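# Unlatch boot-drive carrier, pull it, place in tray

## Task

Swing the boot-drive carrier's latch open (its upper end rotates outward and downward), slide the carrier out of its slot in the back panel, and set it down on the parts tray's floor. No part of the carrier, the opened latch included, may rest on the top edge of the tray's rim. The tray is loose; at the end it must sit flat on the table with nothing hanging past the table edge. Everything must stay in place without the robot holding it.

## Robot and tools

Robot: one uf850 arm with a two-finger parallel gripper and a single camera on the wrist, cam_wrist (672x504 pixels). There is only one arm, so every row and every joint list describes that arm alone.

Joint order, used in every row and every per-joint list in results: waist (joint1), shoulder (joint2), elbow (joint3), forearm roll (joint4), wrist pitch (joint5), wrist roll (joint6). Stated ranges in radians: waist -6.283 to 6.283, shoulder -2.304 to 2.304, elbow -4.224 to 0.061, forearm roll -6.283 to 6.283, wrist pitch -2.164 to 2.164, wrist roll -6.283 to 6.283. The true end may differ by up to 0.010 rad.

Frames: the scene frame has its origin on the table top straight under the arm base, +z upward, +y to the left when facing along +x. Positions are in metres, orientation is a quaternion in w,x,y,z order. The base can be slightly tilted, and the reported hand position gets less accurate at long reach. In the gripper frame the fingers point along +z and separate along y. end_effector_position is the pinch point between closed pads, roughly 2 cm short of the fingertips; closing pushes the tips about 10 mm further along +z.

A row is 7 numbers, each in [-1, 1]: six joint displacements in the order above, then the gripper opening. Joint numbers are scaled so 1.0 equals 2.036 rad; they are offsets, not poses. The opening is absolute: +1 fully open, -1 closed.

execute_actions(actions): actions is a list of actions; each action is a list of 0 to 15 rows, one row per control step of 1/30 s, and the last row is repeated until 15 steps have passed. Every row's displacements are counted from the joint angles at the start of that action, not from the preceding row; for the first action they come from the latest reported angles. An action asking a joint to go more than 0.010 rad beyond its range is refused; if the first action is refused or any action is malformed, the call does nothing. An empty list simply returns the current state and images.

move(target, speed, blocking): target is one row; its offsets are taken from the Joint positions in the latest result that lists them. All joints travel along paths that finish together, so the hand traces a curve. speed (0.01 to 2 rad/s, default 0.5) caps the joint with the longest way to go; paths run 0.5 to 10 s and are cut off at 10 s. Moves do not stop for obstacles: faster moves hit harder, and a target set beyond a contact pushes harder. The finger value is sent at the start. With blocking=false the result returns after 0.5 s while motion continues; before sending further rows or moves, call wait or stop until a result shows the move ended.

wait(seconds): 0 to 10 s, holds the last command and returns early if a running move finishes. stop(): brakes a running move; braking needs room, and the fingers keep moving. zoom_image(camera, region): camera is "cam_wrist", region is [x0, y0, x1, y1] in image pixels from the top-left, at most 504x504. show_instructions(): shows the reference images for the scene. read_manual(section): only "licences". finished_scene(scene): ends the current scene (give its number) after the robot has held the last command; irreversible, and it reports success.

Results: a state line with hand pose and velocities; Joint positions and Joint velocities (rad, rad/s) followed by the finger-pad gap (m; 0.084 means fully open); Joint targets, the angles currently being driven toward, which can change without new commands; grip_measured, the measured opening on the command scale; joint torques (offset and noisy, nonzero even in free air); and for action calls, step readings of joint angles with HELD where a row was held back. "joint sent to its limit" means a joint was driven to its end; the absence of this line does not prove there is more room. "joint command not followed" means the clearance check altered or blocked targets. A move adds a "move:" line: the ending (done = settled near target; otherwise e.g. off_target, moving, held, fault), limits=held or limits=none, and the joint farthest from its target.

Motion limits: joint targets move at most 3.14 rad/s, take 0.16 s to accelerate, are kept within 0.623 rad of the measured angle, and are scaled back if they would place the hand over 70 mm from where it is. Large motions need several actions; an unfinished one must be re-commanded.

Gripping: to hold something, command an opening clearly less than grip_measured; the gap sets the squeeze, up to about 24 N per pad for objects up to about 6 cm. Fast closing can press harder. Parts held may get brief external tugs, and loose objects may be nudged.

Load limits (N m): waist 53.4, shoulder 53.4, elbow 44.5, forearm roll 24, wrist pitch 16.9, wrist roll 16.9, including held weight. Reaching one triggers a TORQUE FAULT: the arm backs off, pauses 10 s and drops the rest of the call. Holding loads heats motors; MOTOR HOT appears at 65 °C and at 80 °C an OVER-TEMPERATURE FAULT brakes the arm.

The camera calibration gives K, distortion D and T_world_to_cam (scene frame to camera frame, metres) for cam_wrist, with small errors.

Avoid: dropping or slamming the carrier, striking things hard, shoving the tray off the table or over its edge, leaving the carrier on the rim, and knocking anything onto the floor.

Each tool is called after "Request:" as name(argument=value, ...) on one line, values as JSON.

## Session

Request:
show_instructions()

Request:
execute_actions(actions=[])

Reference images for this scene: manual page 1, manual page 2.

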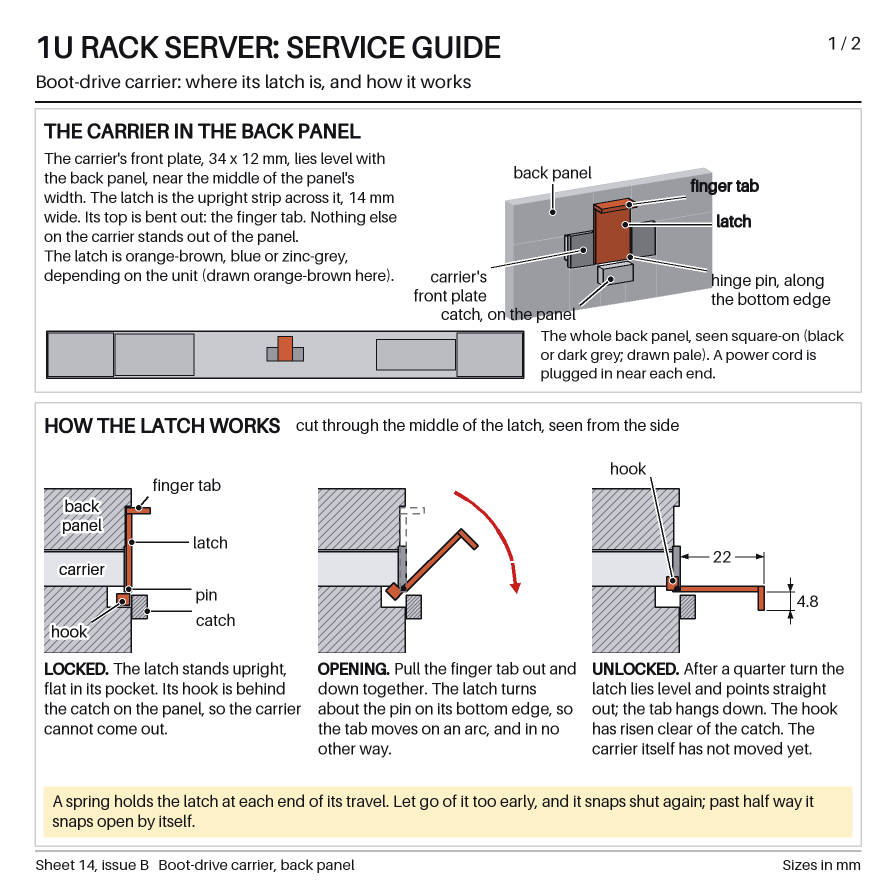

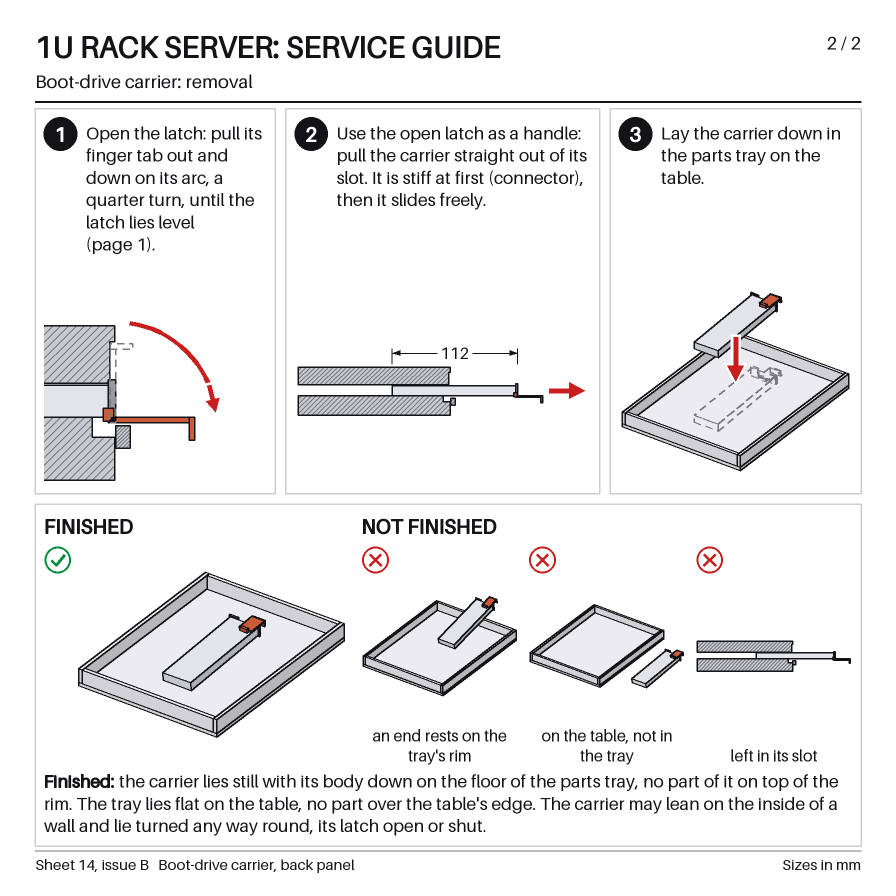

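Scene clock: 0.00 s.
end_effector_position=(+0.4863, +0.0190, +0.3079) grip_measured=+1.00 end_effector_quat_wxyz=(-0.014, +0.900, +0.435, -0.022) end_effector_velocity=(+0.000, +0.000, -0.000) end_effector_angular_velocity=(-0.001, +0.000, +0.001)
Joint names: [waist, shoulder, elbow, forearm roll, wrist pitch, wrist roll]
Joint positions: [-0.476 -0.745 -1.095  0.842 -1.063 -2.18   0.084]
Joint velocities: [ 0.001  0.001 -0.    -0.     0.001  0.001 -0.   ]
Joint torques (N m, as the arm reports them, + toward a larger angle): no reading
Joint targets: [-0.476 -0.745 -1.095 0.842 -1.063 -2.180]
camera_calibration (this result's frames):
cam_wrist: T_world_to_cam=[[0.789927, -0.613069, -0.0127169, -0.342889], [-0.613011, -0.790029, 0.00850396, 0.384245], [-0.0152602, 0.00107808, -0.999883, 0.448154], [0, 0, 0, 1]] pos_world=[0.513243, 0.0928664, 0.440474]

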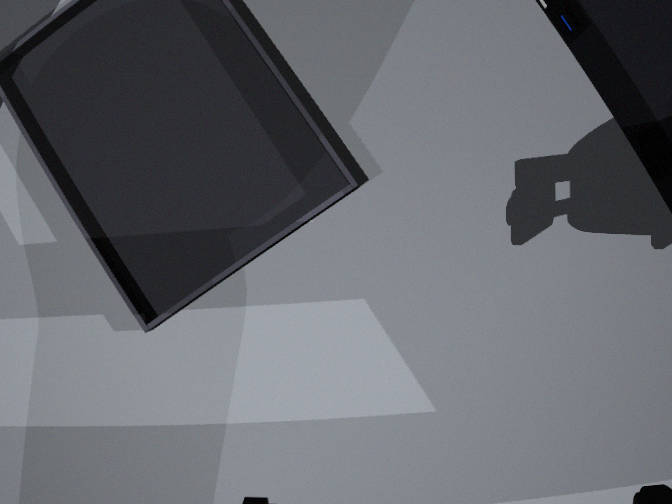

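Request:
move(target=[0.04985,-0.1165,-0.104,0.0739,0.0319,0.4288,-0.45], speed=1.0)

Scene clock: 16.73 s.
end_effector_position=(+0.5648, -0.0261, +0.2315) grip_measured=-0.47 end_effector_quat_wxyz=(+0.001, +1.000, +0.000, -0.000) end_effector_velocity=(+0.001, +0.000, -0.000) end_effector_angular_velocity=(+0.001, -0.001, -0.002)
Joint names: [waist, shoulder, elbow, forearm roll, wrist pitch, wrist roll]
Joint positions: [-0.374 -0.982 -1.307  0.993 -0.998 -1.307  0.024]
Joint velocities: [ 0.    -0.001 -0.001  0.001 -0.001  0.002 -0.   ]
Joint torques (N m, as the arm reports them, + toward a larger angle): [-25.25  31.17 -15.63   0.24  -0.19   0.83]
Joint targets: [-0.374 -0.982 -1.307 0.993 -0.998 -1.307]
move: done; limits=none; farthest joint: the waist, 0.000 radians from its target (0.101 radians at the start)
camera_calibration (this result's frames):
cam_wrist: T_world_to_cam=[[0.0101221, -0.999354, 0.0344767, -0.0140837], [-0.999792, -0.0107247, -0.0173391, 0.642261], [0.0176977, -0.034294, -0.999255, 0.353276], [0, 0, 0, 1]] pos_world=[0.636018, 0.00492872, 0.364634]

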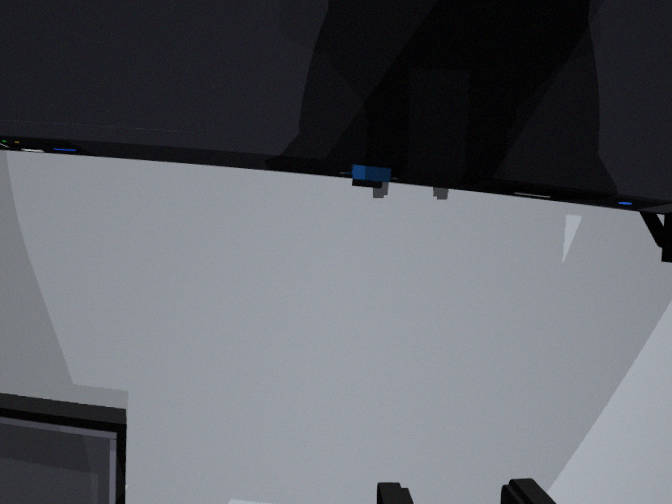

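Request:
zoom_image(camera="cam_wrist", region=[320, 145, 420, 205])

Request:
zoom_image(camera="cam_wrist", region=[360, 384, 570, 504])

Request:
zoom_image(camera="cam_wrist", region=[100, 120, 600, 240])

Region (320, 145, 420, 205) of cam_wrist's 672x504 image, scaled by 5.040, with more detail than that image has; it fills the top 302 rows of this view, and the rest is white.

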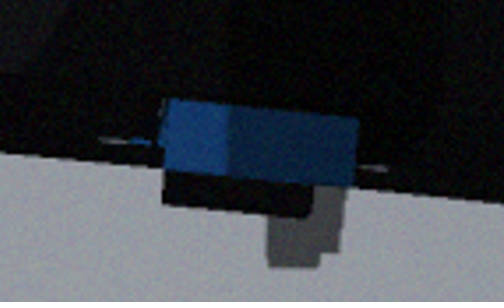

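Region (360, 384, 570, 504) of cam_wrist's 672x504 image, scaled by 2.400, with more detail than that image has; it fills the top 288 rows of this view, and the rest is white.

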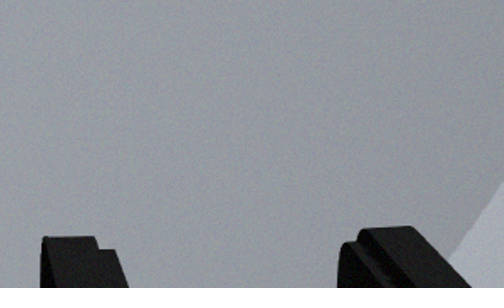

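Region (100, 120, 600, 240) of cam_wrist's 672x504 image, scaled by 1.008, with more detail than that image has; it fills the top 121 rows of this view, and the rest is white.

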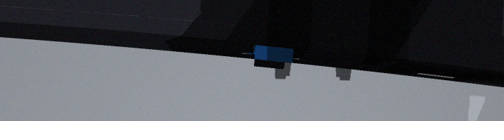

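Request:
move(target=[0.08233,-0.08114,-0.10429,0.05507,0.01182,0.0856,-0.45], speed=0.25)

Request:
zoom_image(camera="cam_wrist", region=[360, 384, 570, 504])

Scene clock: 59.87 s.
end_effector_position=(+0.6409, -0.0072, +0.1372) grip_measured=-0.47 end_effector_quat_wxyz=(-0.000, +0.999, -0.045, -0.000) end_effector_velocity=(+0.001, +0.001, -0.002) end_effector_angular_velocity=(+0.001, +0.001, -0.000)
Joint names: [waist, shoulder, elbow, forearm roll, wrist pitch, wrist roll]
Joint positions: [-0.207 -1.147 -1.519  1.105 -0.974 -1.133  0.024]
Joint velocities: [ 0.003 -0.002 -0.003  0.002 -0.001  0.002  0.   ]
Joint torques (N m, as the arm reports them, + toward a larger angle): [-28.37  34.46 -14.93   0.64  -0.13   0.82]
Joint targets: [-0.207 -1.147 -1.519 1.105 -0.974 -1.133]
move: done; limits=none; farthest joint: the waist, 0.001 radians from its target (0.168 radians at the start)
camera_calibration (this result's frames):
cam_wrist: T_world_to_cam=[[-0.0810477, -0.996182, 0.0324547, 0.0659646], [-0.996606, 0.0805248, -0.0171083, 0.715436], [0.0144295, -0.0337311, -0.999327, 0.260465], [0, 0, 0, 1]] pos_world=[0.714595, 0.0168882, 0.270389]

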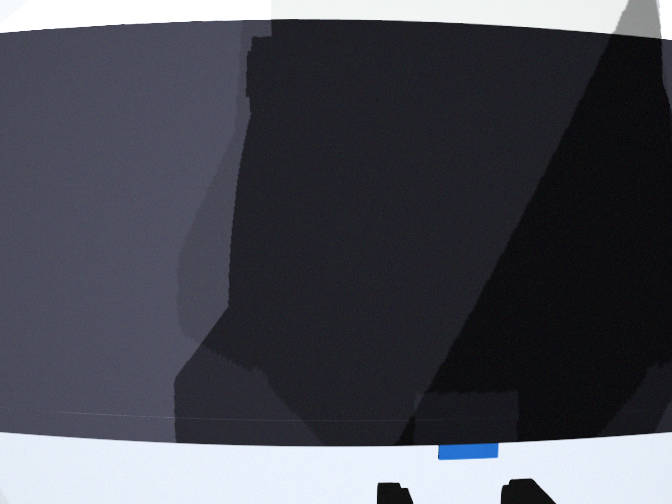

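Region (360, 384, 570, 504) of cam_wrist's 672x504 image, scaled by 2.400, with more detail than that image has; it fills the top 288 rows of this view, and the rest is white.

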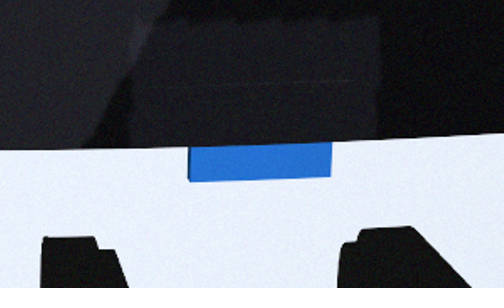

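Request:
move(target=[0.00187,-0.01167,-0.02249,-0.00496,-0.0043,0.012,-0.45], speed=0.07)

Request:
zoom_image(camera="cam_wrist", region=[360, 424, 570, 504])

Scene clock: 77.90 s.
end_effector_position=(+0.6521, -0.0095, +0.1356) grip_measured=-0.47 end_effector_quat_wxyz=(-0.000, +0.999, -0.045, -0.000) end_effector_velocity=(+0.001, +0.000, +0.000) end_effector_angular_velocity=(-0.001, -0.001, +0.001)
Joint names: [waist, shoulder, elbow, forearm roll, wrist pitch, wrist roll]
Joint positions: [-0.203 -1.17  -1.564  1.094 -0.983 -1.109  0.024]
Joint velocities: [ 0.001  0.    -0.002 -0.     0.     0.001  0.   ]
Joint torques (N m, as the arm reports them, + toward a larger angle): [-26.5   32.97 -14.38   0.38  -0.26   0.72]
Joint targets: [-0.203 -1.170 -1.565 1.094 -0.983 -1.109]
move: done; limits=none; farthest joint: the shoulder, 0.001 radians from its target (0.024 radians at the start)
camera_calibration (this result's frames):
cam_wrist: T_world_to_cam=[[-0.0810579, -0.996182, 0.0324279, 0.0646312], [-0.996605, 0.0805356, -0.0171043, 0.72677], [0.0144274, -0.0337042, -0.999328, 0.258701], [0, 0, 0, 1]] pos_world=[0.725809, 0.0145729, 0.268862]

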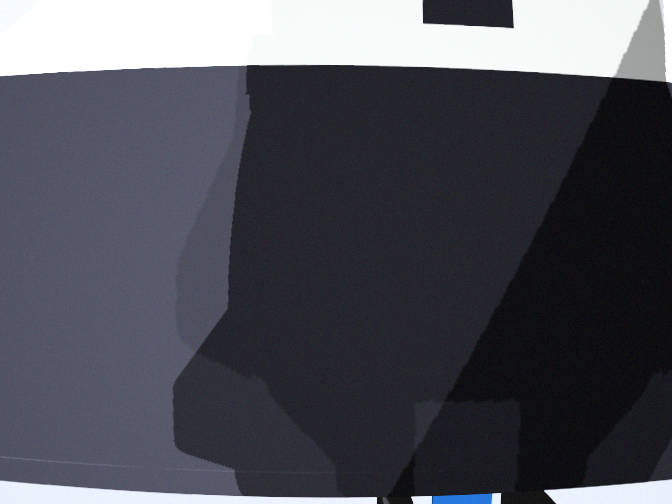

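Region (360, 424, 570, 504) of cam_wrist's 672x504 image, scaled by 2.400, with more detail than that image has; it fills the top 192 rows of this view, and the rest is white.

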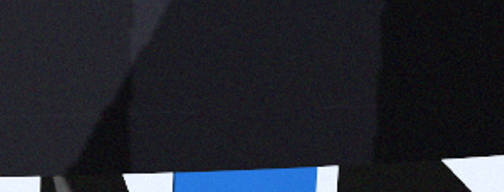

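Request:
execute_actions(actions=[[[0,0,0,0,0,0,-0.51],[0,0,0,0,0,0,-0.55],[0,0,0,0,0,0,-0.59],[0,0,0,0,0,0,-0.62],[0,0,0,0,0,0,-0.64],[0,0,0,0,0,0,-0.66],[0,0,0,0,0,0,-0.68],[0,0,0,0,0,0,-0.70],[0,0,0,0,0,0,-0.72],[0,0,0,0,0,0,-0.75],[0,0,0,0,0,0,-0.78],[0,0,0,0,0,0,-0.81],[0,0,0,0,0,0,-0.84],[0,0,0,0,0,0,-0.87],[0,0,0,0,0,0,-0.9]]])

Request:
move(target=[0.000355,0.004704,0.013104,0.005321,0.003939,-0.008942,-0.9], speed=0.05)

Request:
move(target=[0.002393,0.002832,0.013008,0.008042,0.005425,-0.010433,-0.9], speed=0.05)

Request:
zoom_image(camera="cam_wrist", region=[360, 384, 570, 504])

Scene clock: 101.53 s.
end_effector_position=(+0.6521, -0.0096, +0.1356) grip_measured=-0.75 end_effector_quat_wxyz=(-0.000, +0.999, -0.045, -0.000) end_effector_velocity=(+0.000, +0.000, +0.000) end_effector_angular_velocity=(+0.000, -0.000, +0.001)
Joint names: [waist, shoulder, elbow, forearm roll, wrist pitch, wrist roll]
Joint positions: [-0.203 -1.17  -1.564  1.094 -0.983 -1.109  0.011]
Joint velocities: [ 0.    -0.    -0.001  0.    -0.001  0.    -0.   ]
Joint torques (N m, as the arm reports them, + toward a larger angle): [-27.21  34.36 -15.32   0.36  -0.11   0.92]
Joint targets: [-0.203 -1.170 -1.564 1.094 -0.983 -1.109]
Step readings (joint positions):
0: [-0.203 -1.170 -1.565 1.094 -0.983 -1.109]
1: [-0.203 -1.170 -1.565 1.094 -0.983 -1.109]
2: [-0.203 -1.170 -1.565 1.094 -0.983 -1.109]
4: [-0.203 -1.170 -1.565 1.094 -0.983 -1.109]
8: [-0.203 -1.170 -1.565 1.094 -0.983 -1.109]
15: Joint positions above
camera_calibration (this result's frames):
cam_wrist: T_world_to_cam=[[-0.0810844, -0.996178, 0.0324639, 0.0646271], [-0.996603, 0.0805618, -0.0170958, 0.726759], [0.0144152, -0.0337398, -0.999327, 0.258688], [0, 0, 0, 1]] pos_world=[0.725801, 0.0145592, 0.268841]

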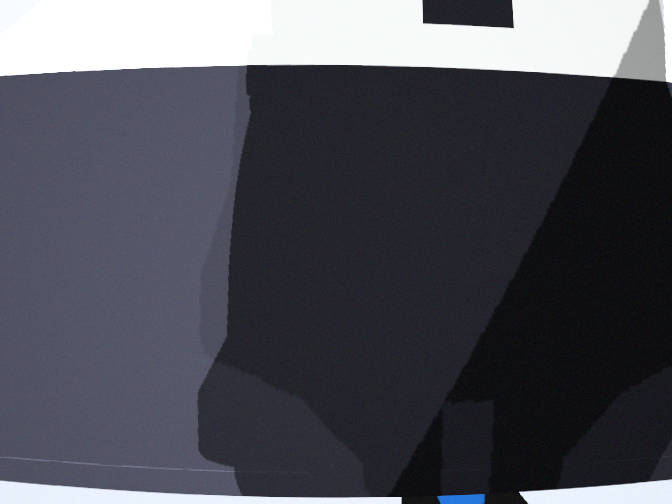

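Scene clock: 102.43 s.
end_effector_position=(+0.6451, -0.0089, +0.1331) grip_measured=-0.74 end_effector_quat_wxyz=(-0.000, +0.999, -0.045, -0.000) end_effector_velocity=(-0.001, -0.001, -0.000) end_effector_angular_velocity=(-0.001, -0.001, -0.001)
Joint names: [waist, shoulder, elbow, forearm roll, wrist pitch, wrist roll]
Joint positions: [-0.203 -1.161 -1.538  1.105 -0.975 -1.127  0.011]
Joint velocities: [-0.     0.001  0.003  0.001  0.002 -0.002 -0.   ]
Joint torques (N m, as the arm reports them, + toward a larger angle): [-26.25  35.75 -14.34   0.2   -0.27   0.77]
Joint targets: [-0.203 -1.161 -1.538 1.105 -0.975 -1.127]
move: done; limits=none; farthest joint: the elbow, 0.001 radians from its target (0.027 radians at the start)
camera_calibration (this result's frames):
cam_wrist: T_world_to_cam=[[-0.0811079, -0.996178, 0.032417, 0.0647841], [-0.996602, 0.080589, -0.0170058, 0.719703], [0.0143284, -0.0336862, -0.99933, 0.256389], [0, 0, 0, 1]] pos_world=[0.718839, 0.0151731, 0.266357]

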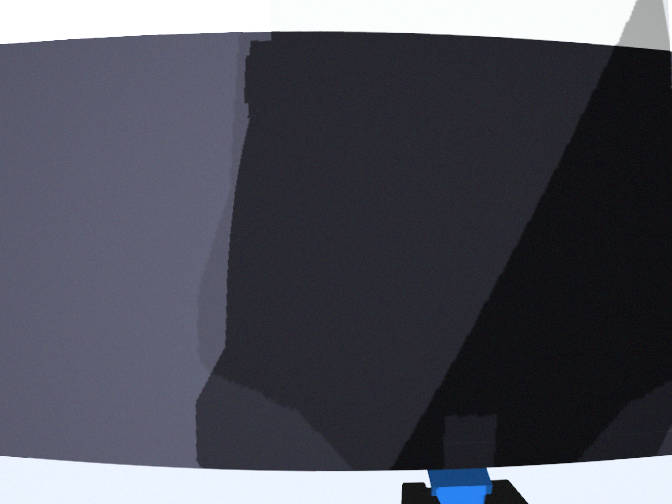

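Scene clock: 103.33 s.
end_effector_position=(+0.6380, -0.0083, +0.1271) grip_measured=-0.74 end_effector_quat_wxyz=(+0.000, +0.999, -0.045, -0.000) end_effector_velocity=(-0.000, -0.000, -0.000) end_effector_angular_velocity=(-0.001, -0.001, +0.000)
Joint names: [waist, shoulder, elbow, forearm roll, wrist pitch, wrist roll]
Joint positions: [-0.198 -1.155 -1.512  1.122 -0.964 -1.148  0.012]
Joint velocities: [ 0.     0.     0.002  0.002  0.002 -0.002 -0.   ]
Joint torques (N m, as the arm reports them, + toward a larger angle): [-28.94  33.61 -14.65   0.67  -0.31   0.84]
Joint targets: [-0.198 -1.155 -1.512 1.122 -0.964 -1.148]
move: done; limits=none; farthest joint: the elbow, 0.001 radians from its target (0.027 radians at the start)
camera_calibration (this result's frames):
cam_wrist: T_world_to_cam=[[-0.0811334, -0.996151, 0.033172, 0.0649159], [-0.996599, 0.0805994, -0.0171319, 0.712494], [0.0143923, -0.0344492, -0.999303, 0.250412], [0, 0, 0, 1]] pos_world=[0.711734, 0.0158659, 0.26029]

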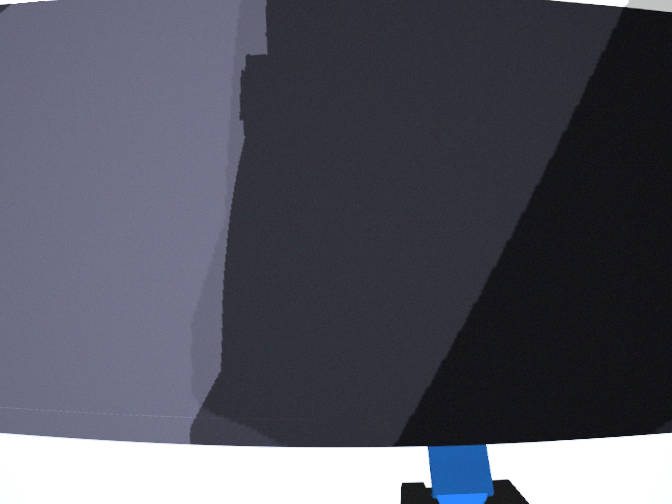

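Region (360, 384, 570, 504) of cam_wrist's 672x504 image, scaled by 2.400, with more detail than that image has; it fills the top 288 rows of this view, and the rest is white.

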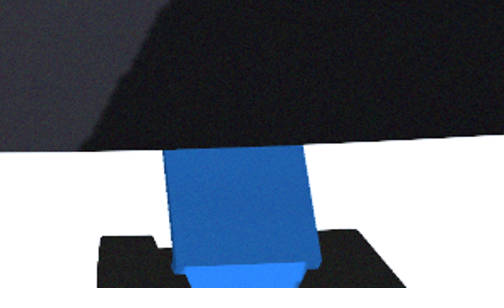

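Request:
move(target=[0.003993,-0.000826,0.007231,0.008074,0.004992,-0.00783,-0.9], speed=0.04)

Request:
move(target=[0.003365,-0.002856,0.000462,0.004726,0.002629,-0.002873,-0.9], speed=0.03)

Request:
execute_actions(actions=[[[0,0,0,0,0,0,-0.75],[0,0,0,0,0,0,-0.7],[0,0,0,0,0,0,-0.65],[0,0,0,0,0,0,-0.6],[0,0,0,0,0,0,-0.55],[0,0,0,0,0,0,-0.5]]])

Request:
zoom_image(camera="cam_wrist", region=[360, 384, 570, 504])

Scene clock: 112.73 s.
end_effector_position=(+0.6337, -0.0081, +0.1192) grip_measured=-0.72 end_effector_quat_wxyz=(+0.001, +0.999, -0.045, -0.000) end_effector_velocity=(-0.001, +0.000, -0.001) end_effector_angular_velocity=(+0.003, +0.002, -0.002)
Joint names: [waist, shoulder, elbow, forearm roll, wrist pitch, wrist roll]
Joint positions: [-0.19  -1.157 -1.498  1.138 -0.954 -1.163  0.012]
Joint velocities: [ 0.001 -0.001  0.003  0.002 -0.002 -0.001  0.   ]
Joint torques (N m, as the arm reports them, + toward a larger angle): [-28.08  32.95 -14.27   0.36  -0.33   0.96]
Joint targets: [-0.190 -1.157 -1.497 1.138 -0.954 -1.164]
move: done; limits=none; farthest joint: the elbow, 0.001 radians from its target (0.014 radians at the start)
camera_calibration (this result's frames):
cam_wrist: T_world_to_cam=[[-0.0812536, -0.996106, 0.0342216, 0.0650543], [-0.99659, 0.0807035, -0.0171614, 0.708053], [0.0143327, -0.0354994, -0.999267, 0.242613], [0, 0, 0, 1]] pos_world=[0.707448, 0.0162712, 0.25236]

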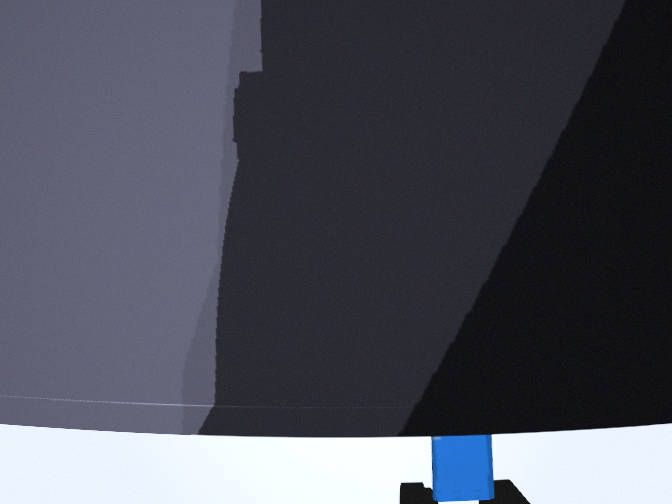

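Scene clock: 113.50 s.
end_effector_position=(+0.6330, -0.0081, +0.1133) grip_measured=-0.72 end_effector_quat_wxyz=(+0.001, +0.999, -0.045, -0.000) end_effector_velocity=(-0.000, +0.000, -0.001) end_effector_angular_velocity=(+0.001, -0.000, +0.001)
Joint names: [waist, shoulder, elbow, forearm roll, wrist pitch, wrist roll]
Joint positions: [-0.183 -1.162 -1.497  1.147 -0.948 -1.169  0.012]
Joint velocities: [ 0.001 -0.001  0.001  0.003  0.    -0.003  0.   ]
Joint torques (N m, as the arm reports them, + toward a larger angle): [-27.87  35.28 -14.68   1.21  -0.32   0.97]
Joint targets: [-0.183 -1.163 -1.497 1.148 -0.948 -1.169]
move: done; limits=none; farthest joint: the waist, 0.000 radians from its target (0.007 radians at the start)
camera_calibration (this result's frames):
cam_wrist: T_world_to_cam=[[-0.0814397, -0.996071, 0.0347994, 0.0651996], [-0.996579, 0.0808894, -0.0169427, 0.707176], [0.0140612, -0.0360602, -0.999251, 0.236879], [0, 0, 0, 1]] pos_world=[0.706736, 0.0162823, 0.246414]

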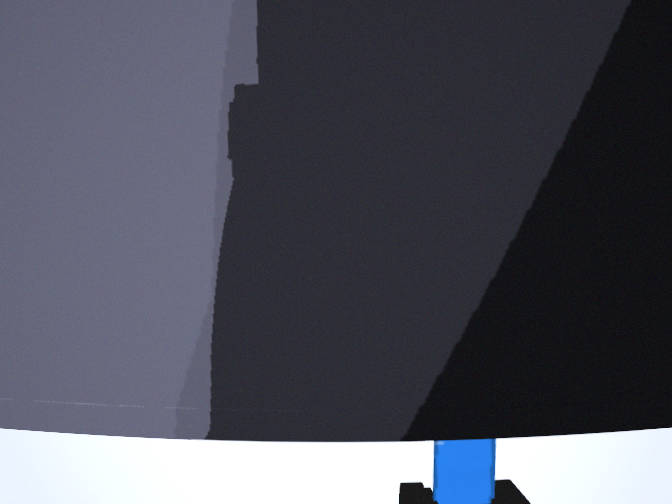

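Scene clock: 114.00 s.
end_effector_position=(+0.6330, -0.0081, +0.1133) grip_measured=-0.52 end_effector_quat_wxyz=(+0.001, +0.999, -0.045, -0.000) end_effector_velocity=(-0.000, +0.000, +0.000) end_effector_angular_velocity=(+0.001, -0.000, +0.000)
Joint names: [waist, shoulder, elbow, forearm roll, wrist pitch, wrist roll]
Joint positions: [-0.183 -1.162 -1.497  1.147 -0.948 -1.169  0.021]
Joint velocities: [-0.001  0.     0.    -0.    -0.001 -0.001  0.   ]
Joint torques (N m, as the arm reports them, + toward a larger angle): [-25.63  33.07 -14.92   0.41  -0.3    0.97]
Joint targets: [-0.183 -1.162 -1.497 1.147 -0.948 -1.169]
Step readings (joint positions):
0: [-0.183 -1.162 -1.497 1.147 -0.948 -1.169]
1: [-0.183 -1.162 -1.497 1.147 -0.948 -1.169]
2: [-0.183 -1.162 -1.497 1.147 -0.948 -1.169]
4: [-0.183 -1.162 -1.497 1.147 -0.948 -1.169]
8: [-0.183 -1.162 -1.497 1.147 -0.948 -1.169]
15: Joint positions above
camera_calibration (this result's frames):
cam_wrist: T_world_to_cam=[[-0.0814403, -0.996069, 0.0348419, 0.0651815], [-0.996578, 0.0808878, -0.0169857, 0.707195], [0.0141007, -0.036106, -0.999248, 0.236869], [0, 0, 0, 1]] pos_world=[0.706744, 0.0162741, 0.246432]

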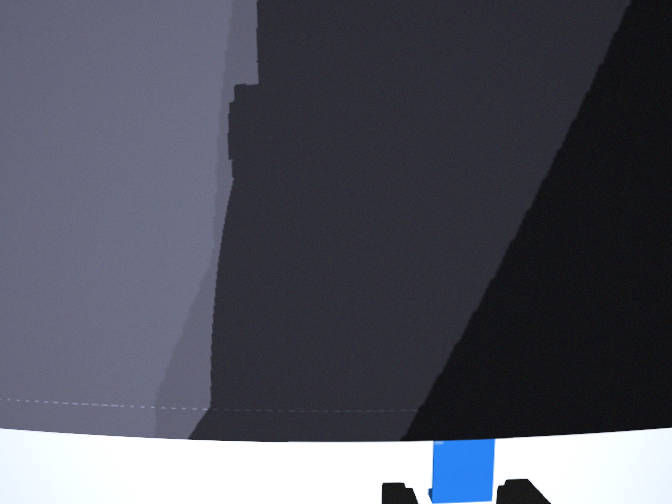

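Region (360, 384, 570, 504) of cam_wrist's 672x504 image, scaled by 2.400, with more detail than that image has; it fills the top 288 rows of this view, and the rest is white.

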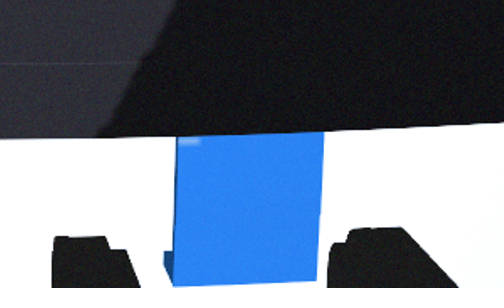

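Request:
move(target=[0.0013,-0.01056,-0.02398,-0.0072,-0.00645,0.01501,-0.5], speed=0.09)

Request:
execute_actions(actions=[[[0,0,0,0,0,0,-0.55],[0,0,0,0,0,0,-0.59],[0,0,0,0,0,0,-0.62],[0,0,0,0,0,0,-0.64],[0,0,0,0,0,0,-0.66],[0,0,0,0,0,0,-0.68],[0,0,0,0,0,0,-0.70],[0,0,0,0,0,0,-0.73],[0,0,0,0,0,0,-0.76],[0,0,0,0,0,0,-0.8],[0,0,0,0,0,0,-0.84],[0,0,0,0,0,0,-0.88],[0,0,0,0,0,0,-0.92],[0,0,0,0,0,0,-0.96],[0,0,0,0,0,0,-1]]])

Scene clock: 157.03 s.
end_effector_position=(+0.6456, -0.0090, +0.1136) grip_measured=-0.52 end_effector_quat_wxyz=(-0.000, +0.999, -0.046, -0.001) end_effector_velocity=(+0.001, -0.000, +0.000) end_effector_angular_velocity=(-0.000, -0.000, -0.000)
Joint names: [waist, shoulder, elbow, forearm roll, wrist pitch, wrist roll]
Joint positions: [-0.18  -1.184 -1.545  1.133 -0.961 -1.139  0.021]
Joint velocities: [-0.    -0.002 -0.003 -0.001 -0.     0.001  0.   ]
Joint torques (N m, as the arm reports them, + toward a larger angle): [-27.86  35.25 -14.64   0.9   -0.22   0.87]
Joint targets: [-0.180 -1.184 -1.546 1.133 -0.962 -1.139]
move: done; limits=none; farthest joint: the waist, 0.000 radians from its target (0.003 radians at the start)
camera_calibration (this result's frames):
cam_wrist: T_world_to_cam=[[-0.0815354, -0.996147, 0.0322927, 0.0657162], [-0.996575, 0.0810358, -0.016492, 0.719829], [0.0138115, -0.0335268, -0.999342, 0.237238], [0, 0, 0, 1]] pos_world=[0.719445, 0.0150849, 0.246832]

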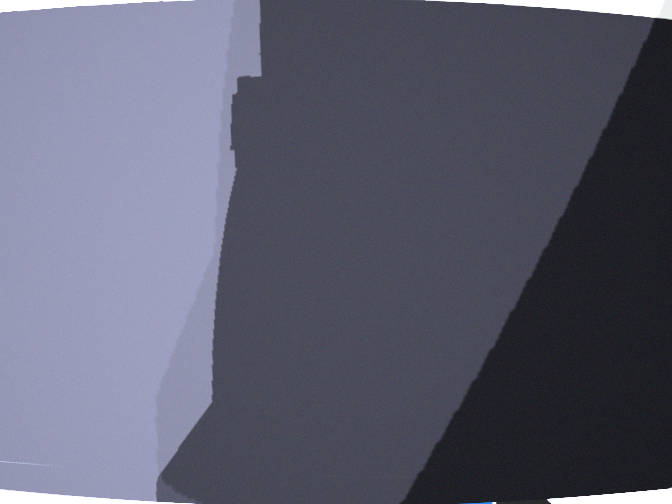

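Scene clock: 157.53 s.
end_effector_position=(+0.6456, -0.0090, +0.1137) grip_measured=-0.70 end_effector_quat_wxyz=(-0.000, +0.999, -0.046, -0.001) end_effector_velocity=(+0.000, +0.000, +0.000) end_effector_angular_velocity=(-0.001, -0.000, +0.001)
Joint names: [waist, shoulder, elbow, forearm roll, wrist pitch, wrist roll]
Joint positions: [-0.18  -1.184 -1.545  1.133 -0.961 -1.139  0.013]
Joint velocities: [ 0.     0.    -0.    -0.     0.001 -0.     0.   ]
Joint torques (N m, as the arm reports them, + toward a larger angle): [-28.03  33.92 -14.44   0.69  -0.45   0.88]
Joint targets: [-0.180 -1.184 -1.545 1.133 -0.961 -1.139]
Step readings (joint positions):
0: [-0.180 -1.184 -1.545 1.133 -0.961 -1.139]
1: [-0.180 -1.184 -1.545 1.133 -0.962 -1.139]
2: [-0.180 -1.184 -1.545 1.133 -0.962 -1.139]
4: [-0.180 -1.184 -1.545 1.133 -0.962 -1.139]
8: [-0.180 -1.184 -1.545 1.133 -0.961 -1.139]
15: Joint positions above
camera_calibration (this result's frames):
cam_wrist: T_world_to_cam=[[-0.0815566, -0.996143, 0.0323599, 0.0656909], [-0.996573, 0.0810552, -0.0165189, 0.719831], [0.0138323, -0.0335962, -0.99934, 0.237227], [0, 0, 0, 1]] pos_world=[0.71944, 0.0150614, 0.246836]

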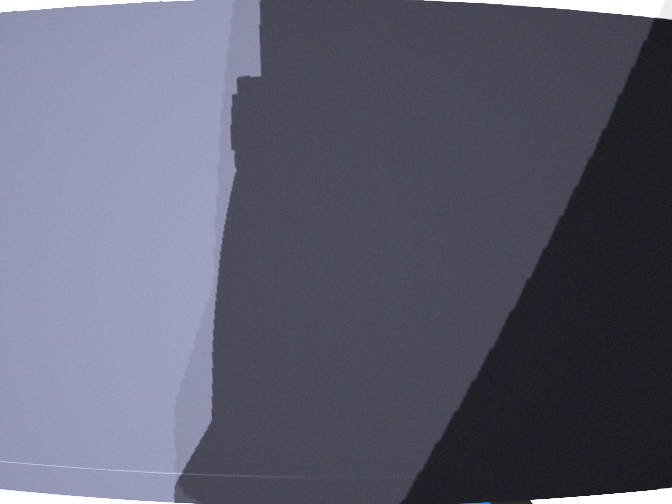

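Request:
move(target=[-0.001278,0.00815,0.018453,0.005544,0.003903,-0.011688,-1], speed=0.04)

Scene clock: 169.97 s.
end_effector_position=(+0.6358, -0.0081, +0.1136) grip_measured=-0.70 end_effector_quat_wxyz=(-0.000, +0.999, -0.046, -0.001) end_effector_velocity=(-0.001, +0.000, +0.000) end_effector_angular_velocity=(-0.000, +0.000, +0.000)
Joint names: [waist, shoulder, elbow, forearm roll, wrist pitch, wrist roll]
Joint positions: [-0.183 -1.167 -1.508  1.144 -0.954 -1.162  0.013]
Joint velocities: [-0.     0.001  0.002  0.     0.001 -0.001  0.   ]
Joint torques (N m, as the arm reports them, + toward a larger angle): [-26.64  34.1  -14.5    0.02  -0.21   0.78]
Joint targets: [-0.183 -1.167 -1.508 1.144 -0.953 -1.163]
move: done; limits=none; farthest joint: the elbow, 0.001 radians from its target (0.038 radians at the start)
camera_calibration (this result's frames):
cam_wrist: T_world_to_cam=[[-0.081564, -0.996146, 0.0322705, 0.0658131], [-0.996573, 0.0810654, -0.0164704, 0.709924], [0.0137909, -0.0335033, -0.999343, 0.237402], [0, 0, 0, 1]] pos_world=[0.709585, 0.0159629, 0.246815]

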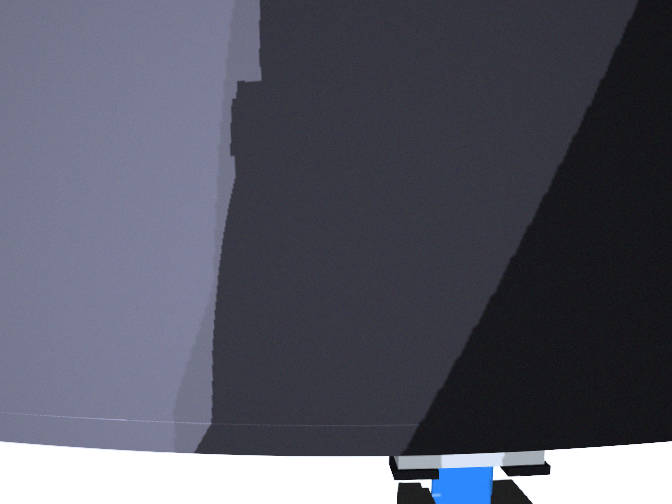

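Request:
move(target=[-0.00411,0.022921,0.053035,0.016514,0.010871,-0.034746,-1], speed=0.15)

Request:
move(target=[-0.005315,0.023843,0.057468,0.019039,0.011094,-0.039933,-1], speed=0.15)

Request:
zoom_image(camera="cam_wrist", region=[370, 384, 580, 504])

Scene clock: 182.57 s.
end_effector_position=(+0.6059, -0.0054, +0.1137) grip_measured=-0.70 end_effector_quat_wxyz=(-0.000, +0.999, -0.046, -0.001) end_effector_velocity=(-0.000, +0.000, +0.000) end_effector_angular_velocity=(-0.001, -0.001, +0.001)
Joint names: [waist, shoulder, elbow, forearm roll, wrist pitch, wrist roll]
Joint positions: [-0.191 -1.121 -1.4    1.177 -0.931 -1.233  0.013]
Joint velocities: [-0.     0.001  0.002  0.001  0.001 -0.002 -0.   ]
Joint torques (N m, as the arm reports them, + toward a larger angle): [-25.66  32.64 -13.85   0.6   -0.12   0.76]
Joint targets: [-0.191 -1.121 -1.400 1.178 -0.931 -1.233]
move: done; limits=none; farthest joint: the waist, 0.000 radians from its target (0.008 radians at the start)
camera_calibration (this result's frames):
cam_wrist: T_world_to_cam=[[-0.0815566, -0.996144, 0.0323441, 0.0660758], [-0.996573, 0.0810558, -0.0165075, 0.679973], [0.0138222, -0.0335795, -0.99934, 0.23793], [0, 0, 0, 1]] pos_world=[0.679743, 0.0186948, 0.246861]

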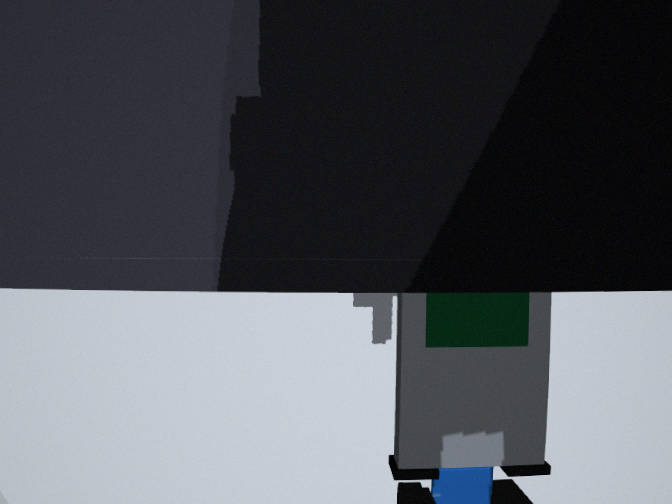

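Scene clock: 183.87 s.
end_effector_position=(+0.5711, -0.0022, +0.1137) grip_measured=-0.70 end_effector_quat_wxyz=(-0.000, +0.999, -0.046, -0.001) end_effector_velocity=(-0.001, +0.000, -0.000) end_effector_angular_velocity=(-0.000, +0.001, +0.000)
Joint names: [waist, shoulder, elbow, forearm roll, wrist pitch, wrist roll]
Joint positions: [-0.202 -1.072 -1.284  1.216 -0.909 -1.314  0.013]
Joint velocities: [ 0.     0.001  0.003  0.001  0.001 -0.002  0.   ]
Joint torques (N m, as the arm reports them, + toward a larger angle): [-23.87  33.11 -14.2   -0.02  -0.19   0.89]
Joint targets: [-0.202 -1.072 -1.283 1.216 -0.909 -1.314]
move: done; limits=none; farthest joint: the elbow, 0.001 radians from its target (0.117 radians at the start)
camera_calibration (this result's frames):
cam_wrist: T_world_to_cam=[[-0.0815352, -0.996144, 0.0323932, 0.066381], [-0.996574, 0.0810326, -0.0165396, 0.645055], [0.013851, -0.0336307, -0.999338, 0.238538], [0, 0, 0, 1]] pos_world=[0.644953, 0.0218767, 0.246898]

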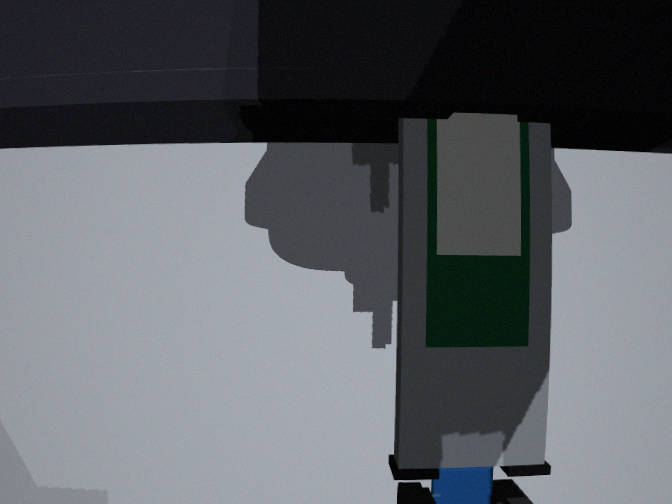

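Region (370, 384, 580, 504) of cam_wrist's 672x504 image, scaled by 2.400, with more detail than that image has; it fills the top 288 rows of this view, and the rest is white.

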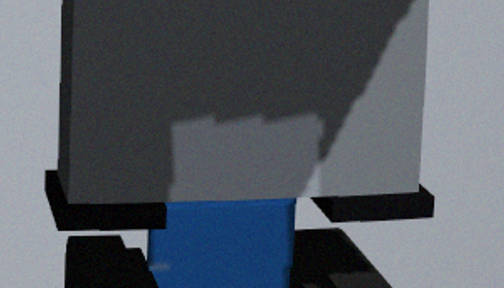

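Request:
execute_actions(actions=[[[0,0,0,0,0,0,-0.75],[0,0,0,0,0,0,-0.68],[0,0,0,0,0,0,-0.62],[0,0,0,0,0,0,-0.5],[0,0,0,0,0,0,-0.3],[0,0,0,0,0,0,-0.1],[0,0,0,0,0,0,0.05]]])

Request:
move(target=[0.00479,-0.044182,-0.114794,-0.043741,-0.026379,0.081404,0.05], speed=0.3)

Request:
execute_actions(actions=[[[0,0,0,0,0,0,-0.02],[0,0,0,0,0,0,-0.08],[0,0,0,0,0,0,-0.14],[0,0,0,0,0,0,-0.18],[0,0,0,0,0,0,-0.22],[0,0,0,0,0,0,-0.25],[0,0,0,0,0,0,-0.28],[0,0,0,0,0,0,-0.31],[0,0,0,0,0,0,-0.34],[0,0,0,0,0,0,-0.38],[0,0,0,0,0,0,-0.43],[0,0,0,0,0,0,-0.5],[0,0,0,0,0,0,-0.57],[0,0,0,0,0,0,-0.64],[0,0,0,0,0,0,-0.7]]])

Request:
zoom_image(camera="cam_wrist", region=[340, 424, 580, 504])

Scene clock: 198.87 s.
end_effector_position=(+0.5711, -0.0022, +0.1137) grip_measured=+0.04 end_effector_quat_wxyz=(-0.000, +0.999, -0.046, -0.001) end_effector_velocity=(-0.001, -0.000, -0.000) end_effector_angular_velocity=(+0.001, +0.001, -0.002)
Joint names: [waist, shoulder, elbow, forearm roll, wrist pitch, wrist roll]
Joint positions: [-0.202 -1.072 -1.284  1.216 -0.909 -1.314  0.046]
Joint velocities: [-0.    -0.     0.001  0.    -0.     0.001  0.001]
Joint torques (N m, as the arm reports them, + toward a larger angle): [-24.63  30.7  -13.6    1.16  -0.26   0.76]
Joint targets: [-0.202 -1.072 -1.284 1.216 -0.909 -1.314]
Step readings (joint positions):
0: [-0.202 -1.072 -1.283 1.216 -0.909 -1.314]
1: [-0.202 -1.072 -1.283 1.216 -0.909 -1.314]
2: [-0.202 -1.072 -1.283 1.216 -0.909 -1.314]
4: [-0.202 -1.072 -1.283 1.216 -0.909 -1.314]
8: [-0.202 -1.072 -1.284 1.216 -0.909 -1.314]
15: Joint positions above
camera_calibration (this result's frames):
cam_wrist: T_world_to_cam=[[-0.0815244, -0.996145, 0.0323736, 0.0663824], [-0.996575, 0.0810224, -0.0165303, 0.645049], [0.0138436, -0.0336103, -0.999339, 0.238543], [0, 0, 0, 1]] pos_world=[0.64495, 0.0218806, 0.246899]

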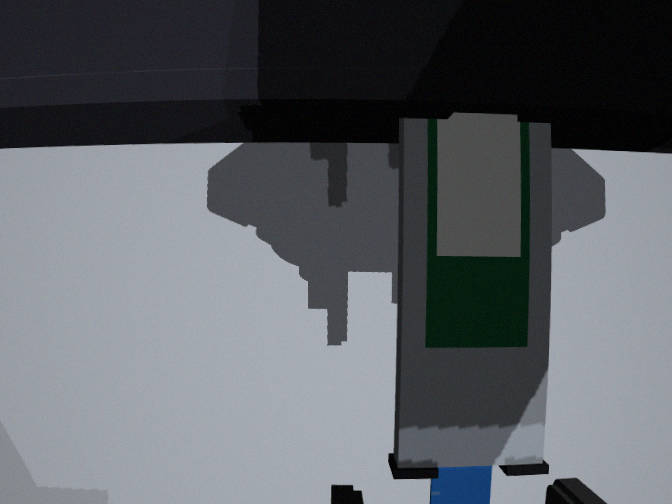

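Scene clock: 200.27 s.
end_effector_position=(+0.6389, -0.0083, +0.1225) grip_measured=+0.04 end_effector_quat_wxyz=(-0.000, +0.999, -0.046, -0.001) end_effector_velocity=(+0.001, -0.000, +0.000) end_effector_angular_velocity=(+0.000, -0.001, -0.001)
Joint names: [waist, shoulder, elbow, forearm roll, wrist pitch, wrist roll]
Joint positions: [-0.192 -1.162 -1.517  1.127 -0.963 -1.149  0.046]
Joint velocities: [-0.001 -0.001 -0.003 -0.001 -0.001  0.003 -0.   ]
Joint torques (N m, as the arm reports them, + toward a larger angle): [-28.54  32.76 -15.39   0.25  -0.23   0.9 ]
Joint targets: [-0.192 -1.162 -1.517 1.127 -0.963 -1.148]
move: done; limits=none; farthest joint: the elbow, 0.001 radians from its target (0.234 radians at the start)
camera_calibration (this result's frames):
cam_wrist: T_world_to_cam=[[-0.0815059, -0.996155, 0.0321157, 0.0655221], [-0.996576, 0.0810064, -0.0165623, 0.713173], [0.013897, -0.0333556, -0.999347, 0.246179], [0, 0, 0, 1]] pos_world=[0.712651, 0.0157101, 0.255726]

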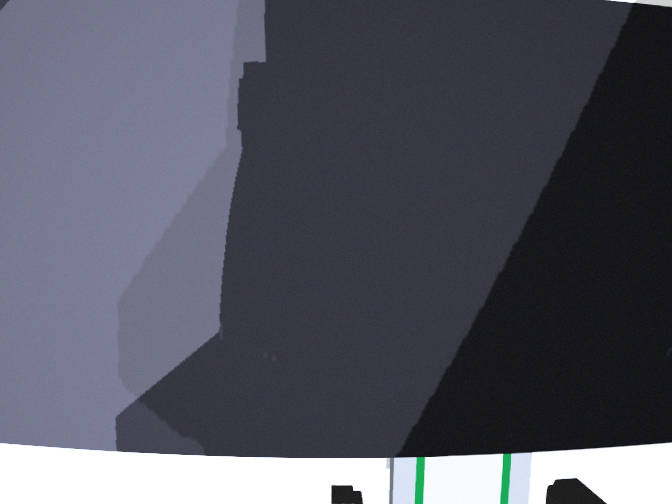

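Scene clock: 200.77 s.
end_effector_position=(+0.6388, -0.0084, +0.1226) grip_measured=-0.28 end_effector_quat_wxyz=(-0.000, +0.999, -0.046, -0.001) end_effector_velocity=(+0.000, +0.000, +0.000) end_effector_angular_velocity=(-0.000, -0.000, +0.000)
Joint names: [waist, shoulder, elbow, forearm roll, wrist pitch, wrist roll]
Joint positions: [-0.192 -1.162 -1.517  1.127 -0.962 -1.149  0.032]
Joint velocities: [ 0.     0.    -0.001  0.    -0.     0.    -0.   ]
Joint torques (N m, as the arm reports them, + toward a larger angle): [-27.46  32.99 -14.11   0.35  -0.32   1.  ]
Joint targets: [-0.192 -1.162 -1.517 1.127 -0.963 -1.149]
Step readings (joint positions):
0: [-0.192 -1.162 -1.517 1.127 -0.963 -1.149]
1: [-0.192 -1.162 -1.517 1.127 -0.963 -1.149]
2: [-0.192 -1.162 -1.517 1.127 -0.963 -1.149]
4: [-0.192 -1.162 -1.517 1.127 -0.963 -1.149]
8: [-0.192 -1.162 -1.517 1.127 -0.963 -1.149]
15: Joint positions above
camera_calibration (this result's frames):
cam_wrist: T_world_to_cam=[[-0.0815345, -0.996151, 0.0321855, 0.0654967], [-0.996573, 0.0810328, -0.0165973, 0.713177], [0.0139253, -0.0334284, -0.999344, 0.246175], [0, 0, 0, 1]] pos_world=[0.712645, 0.0156831, 0.255743]

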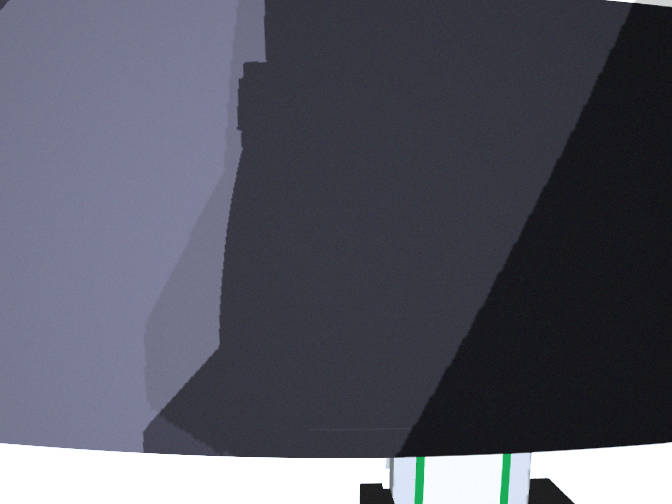

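Region (340, 424, 580, 504) of cam_wrist's 672x504 image, scaled by 2.100, with more detail than that image has.

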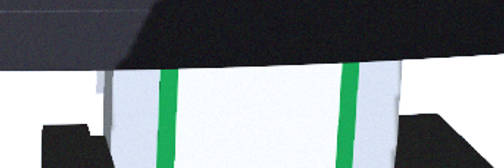

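Request:
move(target=[-0.004745,0.025535,0.05853,0.01788,0.012028,-0.038247,-0.7], speed=0.15)

Request:
move(target=[-0.003116,0.01413,0.03342,0.010713,0.006549,-0.022898,-0.7], speed=0.15)

Scene clock: 210.80 s.
end_effector_position=(+0.6062, -0.0052, +0.1226) grip_measured=-0.28 end_effector_quat_wxyz=(-0.000, +0.999, -0.045, -0.000) end_effector_velocity=(-0.001, -0.000, +0.000) end_effector_angular_velocity=(-0.001, -0.001, -0.002)
Joint names: [waist, shoulder, elbow, forearm roll, wrist pitch, wrist roll]
Joint positions: [-0.202 -1.11  -1.398  1.163 -0.938 -1.226  0.032]
Joint velocities: [-0.001  0.001  0.003  0.001  0.002 -0.001 -0.   ]
Joint torques (N m, as the arm reports them, + toward a larger angle): [-24.08  33.05 -15.31   0.57  -0.49   0.73]
Joint targets: [-0.202 -1.110 -1.398 1.164 -0.938 -1.226]
move: done; limits=none; farthest joint: the wrist roll, 0.001 radians from its target (0.078 radians at the start)
camera_calibration (this result's frames):
cam_wrist: T_world_to_cam=[[-0.0810251, -0.99621, 0.0316365, 0.0656907], [-0.996605, 0.0805107, -0.0172102, 0.680446], [0.0145979, -0.0329236, -0.999351, 0.246347], [0, 0, 0, 1]] pos_world=[0.679862, 0.0187692, 0.25582]

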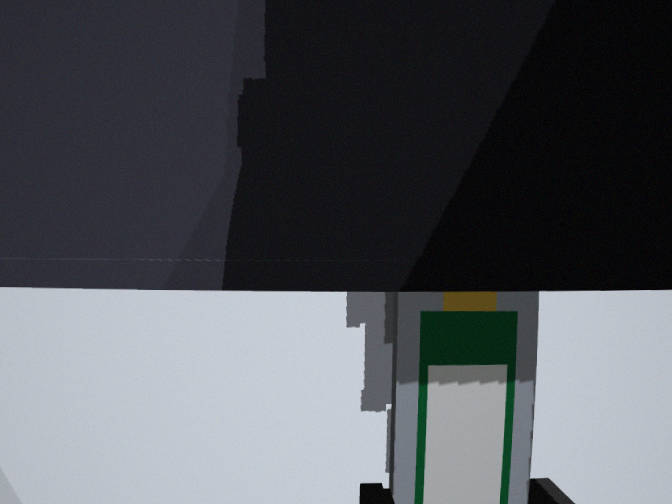

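Scene clock: 211.77 s.
end_effector_position=(+0.5863, -0.0033, +0.1226) grip_measured=-0.28 end_effector_quat_wxyz=(-0.001, +0.999, -0.045, -0.000) end_effector_velocity=(-0.000, +0.000, +0.000) end_effector_angular_velocity=(+0.000, +0.000, +0.001)
Joint names: [waist, shoulder, elbow, forearm roll, wrist pitch, wrist roll]
Joint positions: [-0.208 -1.082 -1.33   1.185 -0.925 -1.273  0.032]
Joint velocities: [ 0.     0.001  0.001  0.     0.    -0.001  0.   ]
Joint torques (N m, as the arm reports them, + toward a larger angle): [-23.42  33.03 -14.36   0.52  -0.1    0.91]
Joint targets: [-0.208 -1.082 -1.330 1.185 -0.925 -1.273]
move: done; limits=none; farthest joint: the waist, 0.000 radians from its target (0.006 radians at the start)
camera_calibration (this result's frames):
cam_wrist: T_world_to_cam=[[-0.0806376, -0.996253, 0.0312594, 0.0658111], [-0.996631, 0.0801188, -0.0175109, 0.660593], [0.0149409, -0.0325662, -0.999358, 0.246487], [0, 0, 0, 1]] pos_world=[0.659992, 0.0206657, 0.255839]

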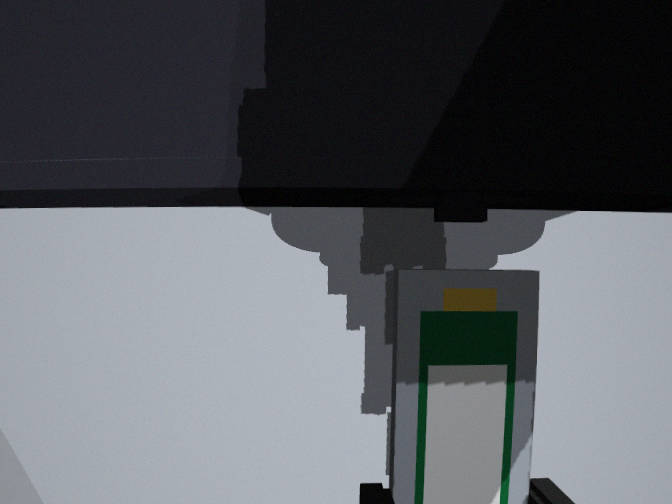

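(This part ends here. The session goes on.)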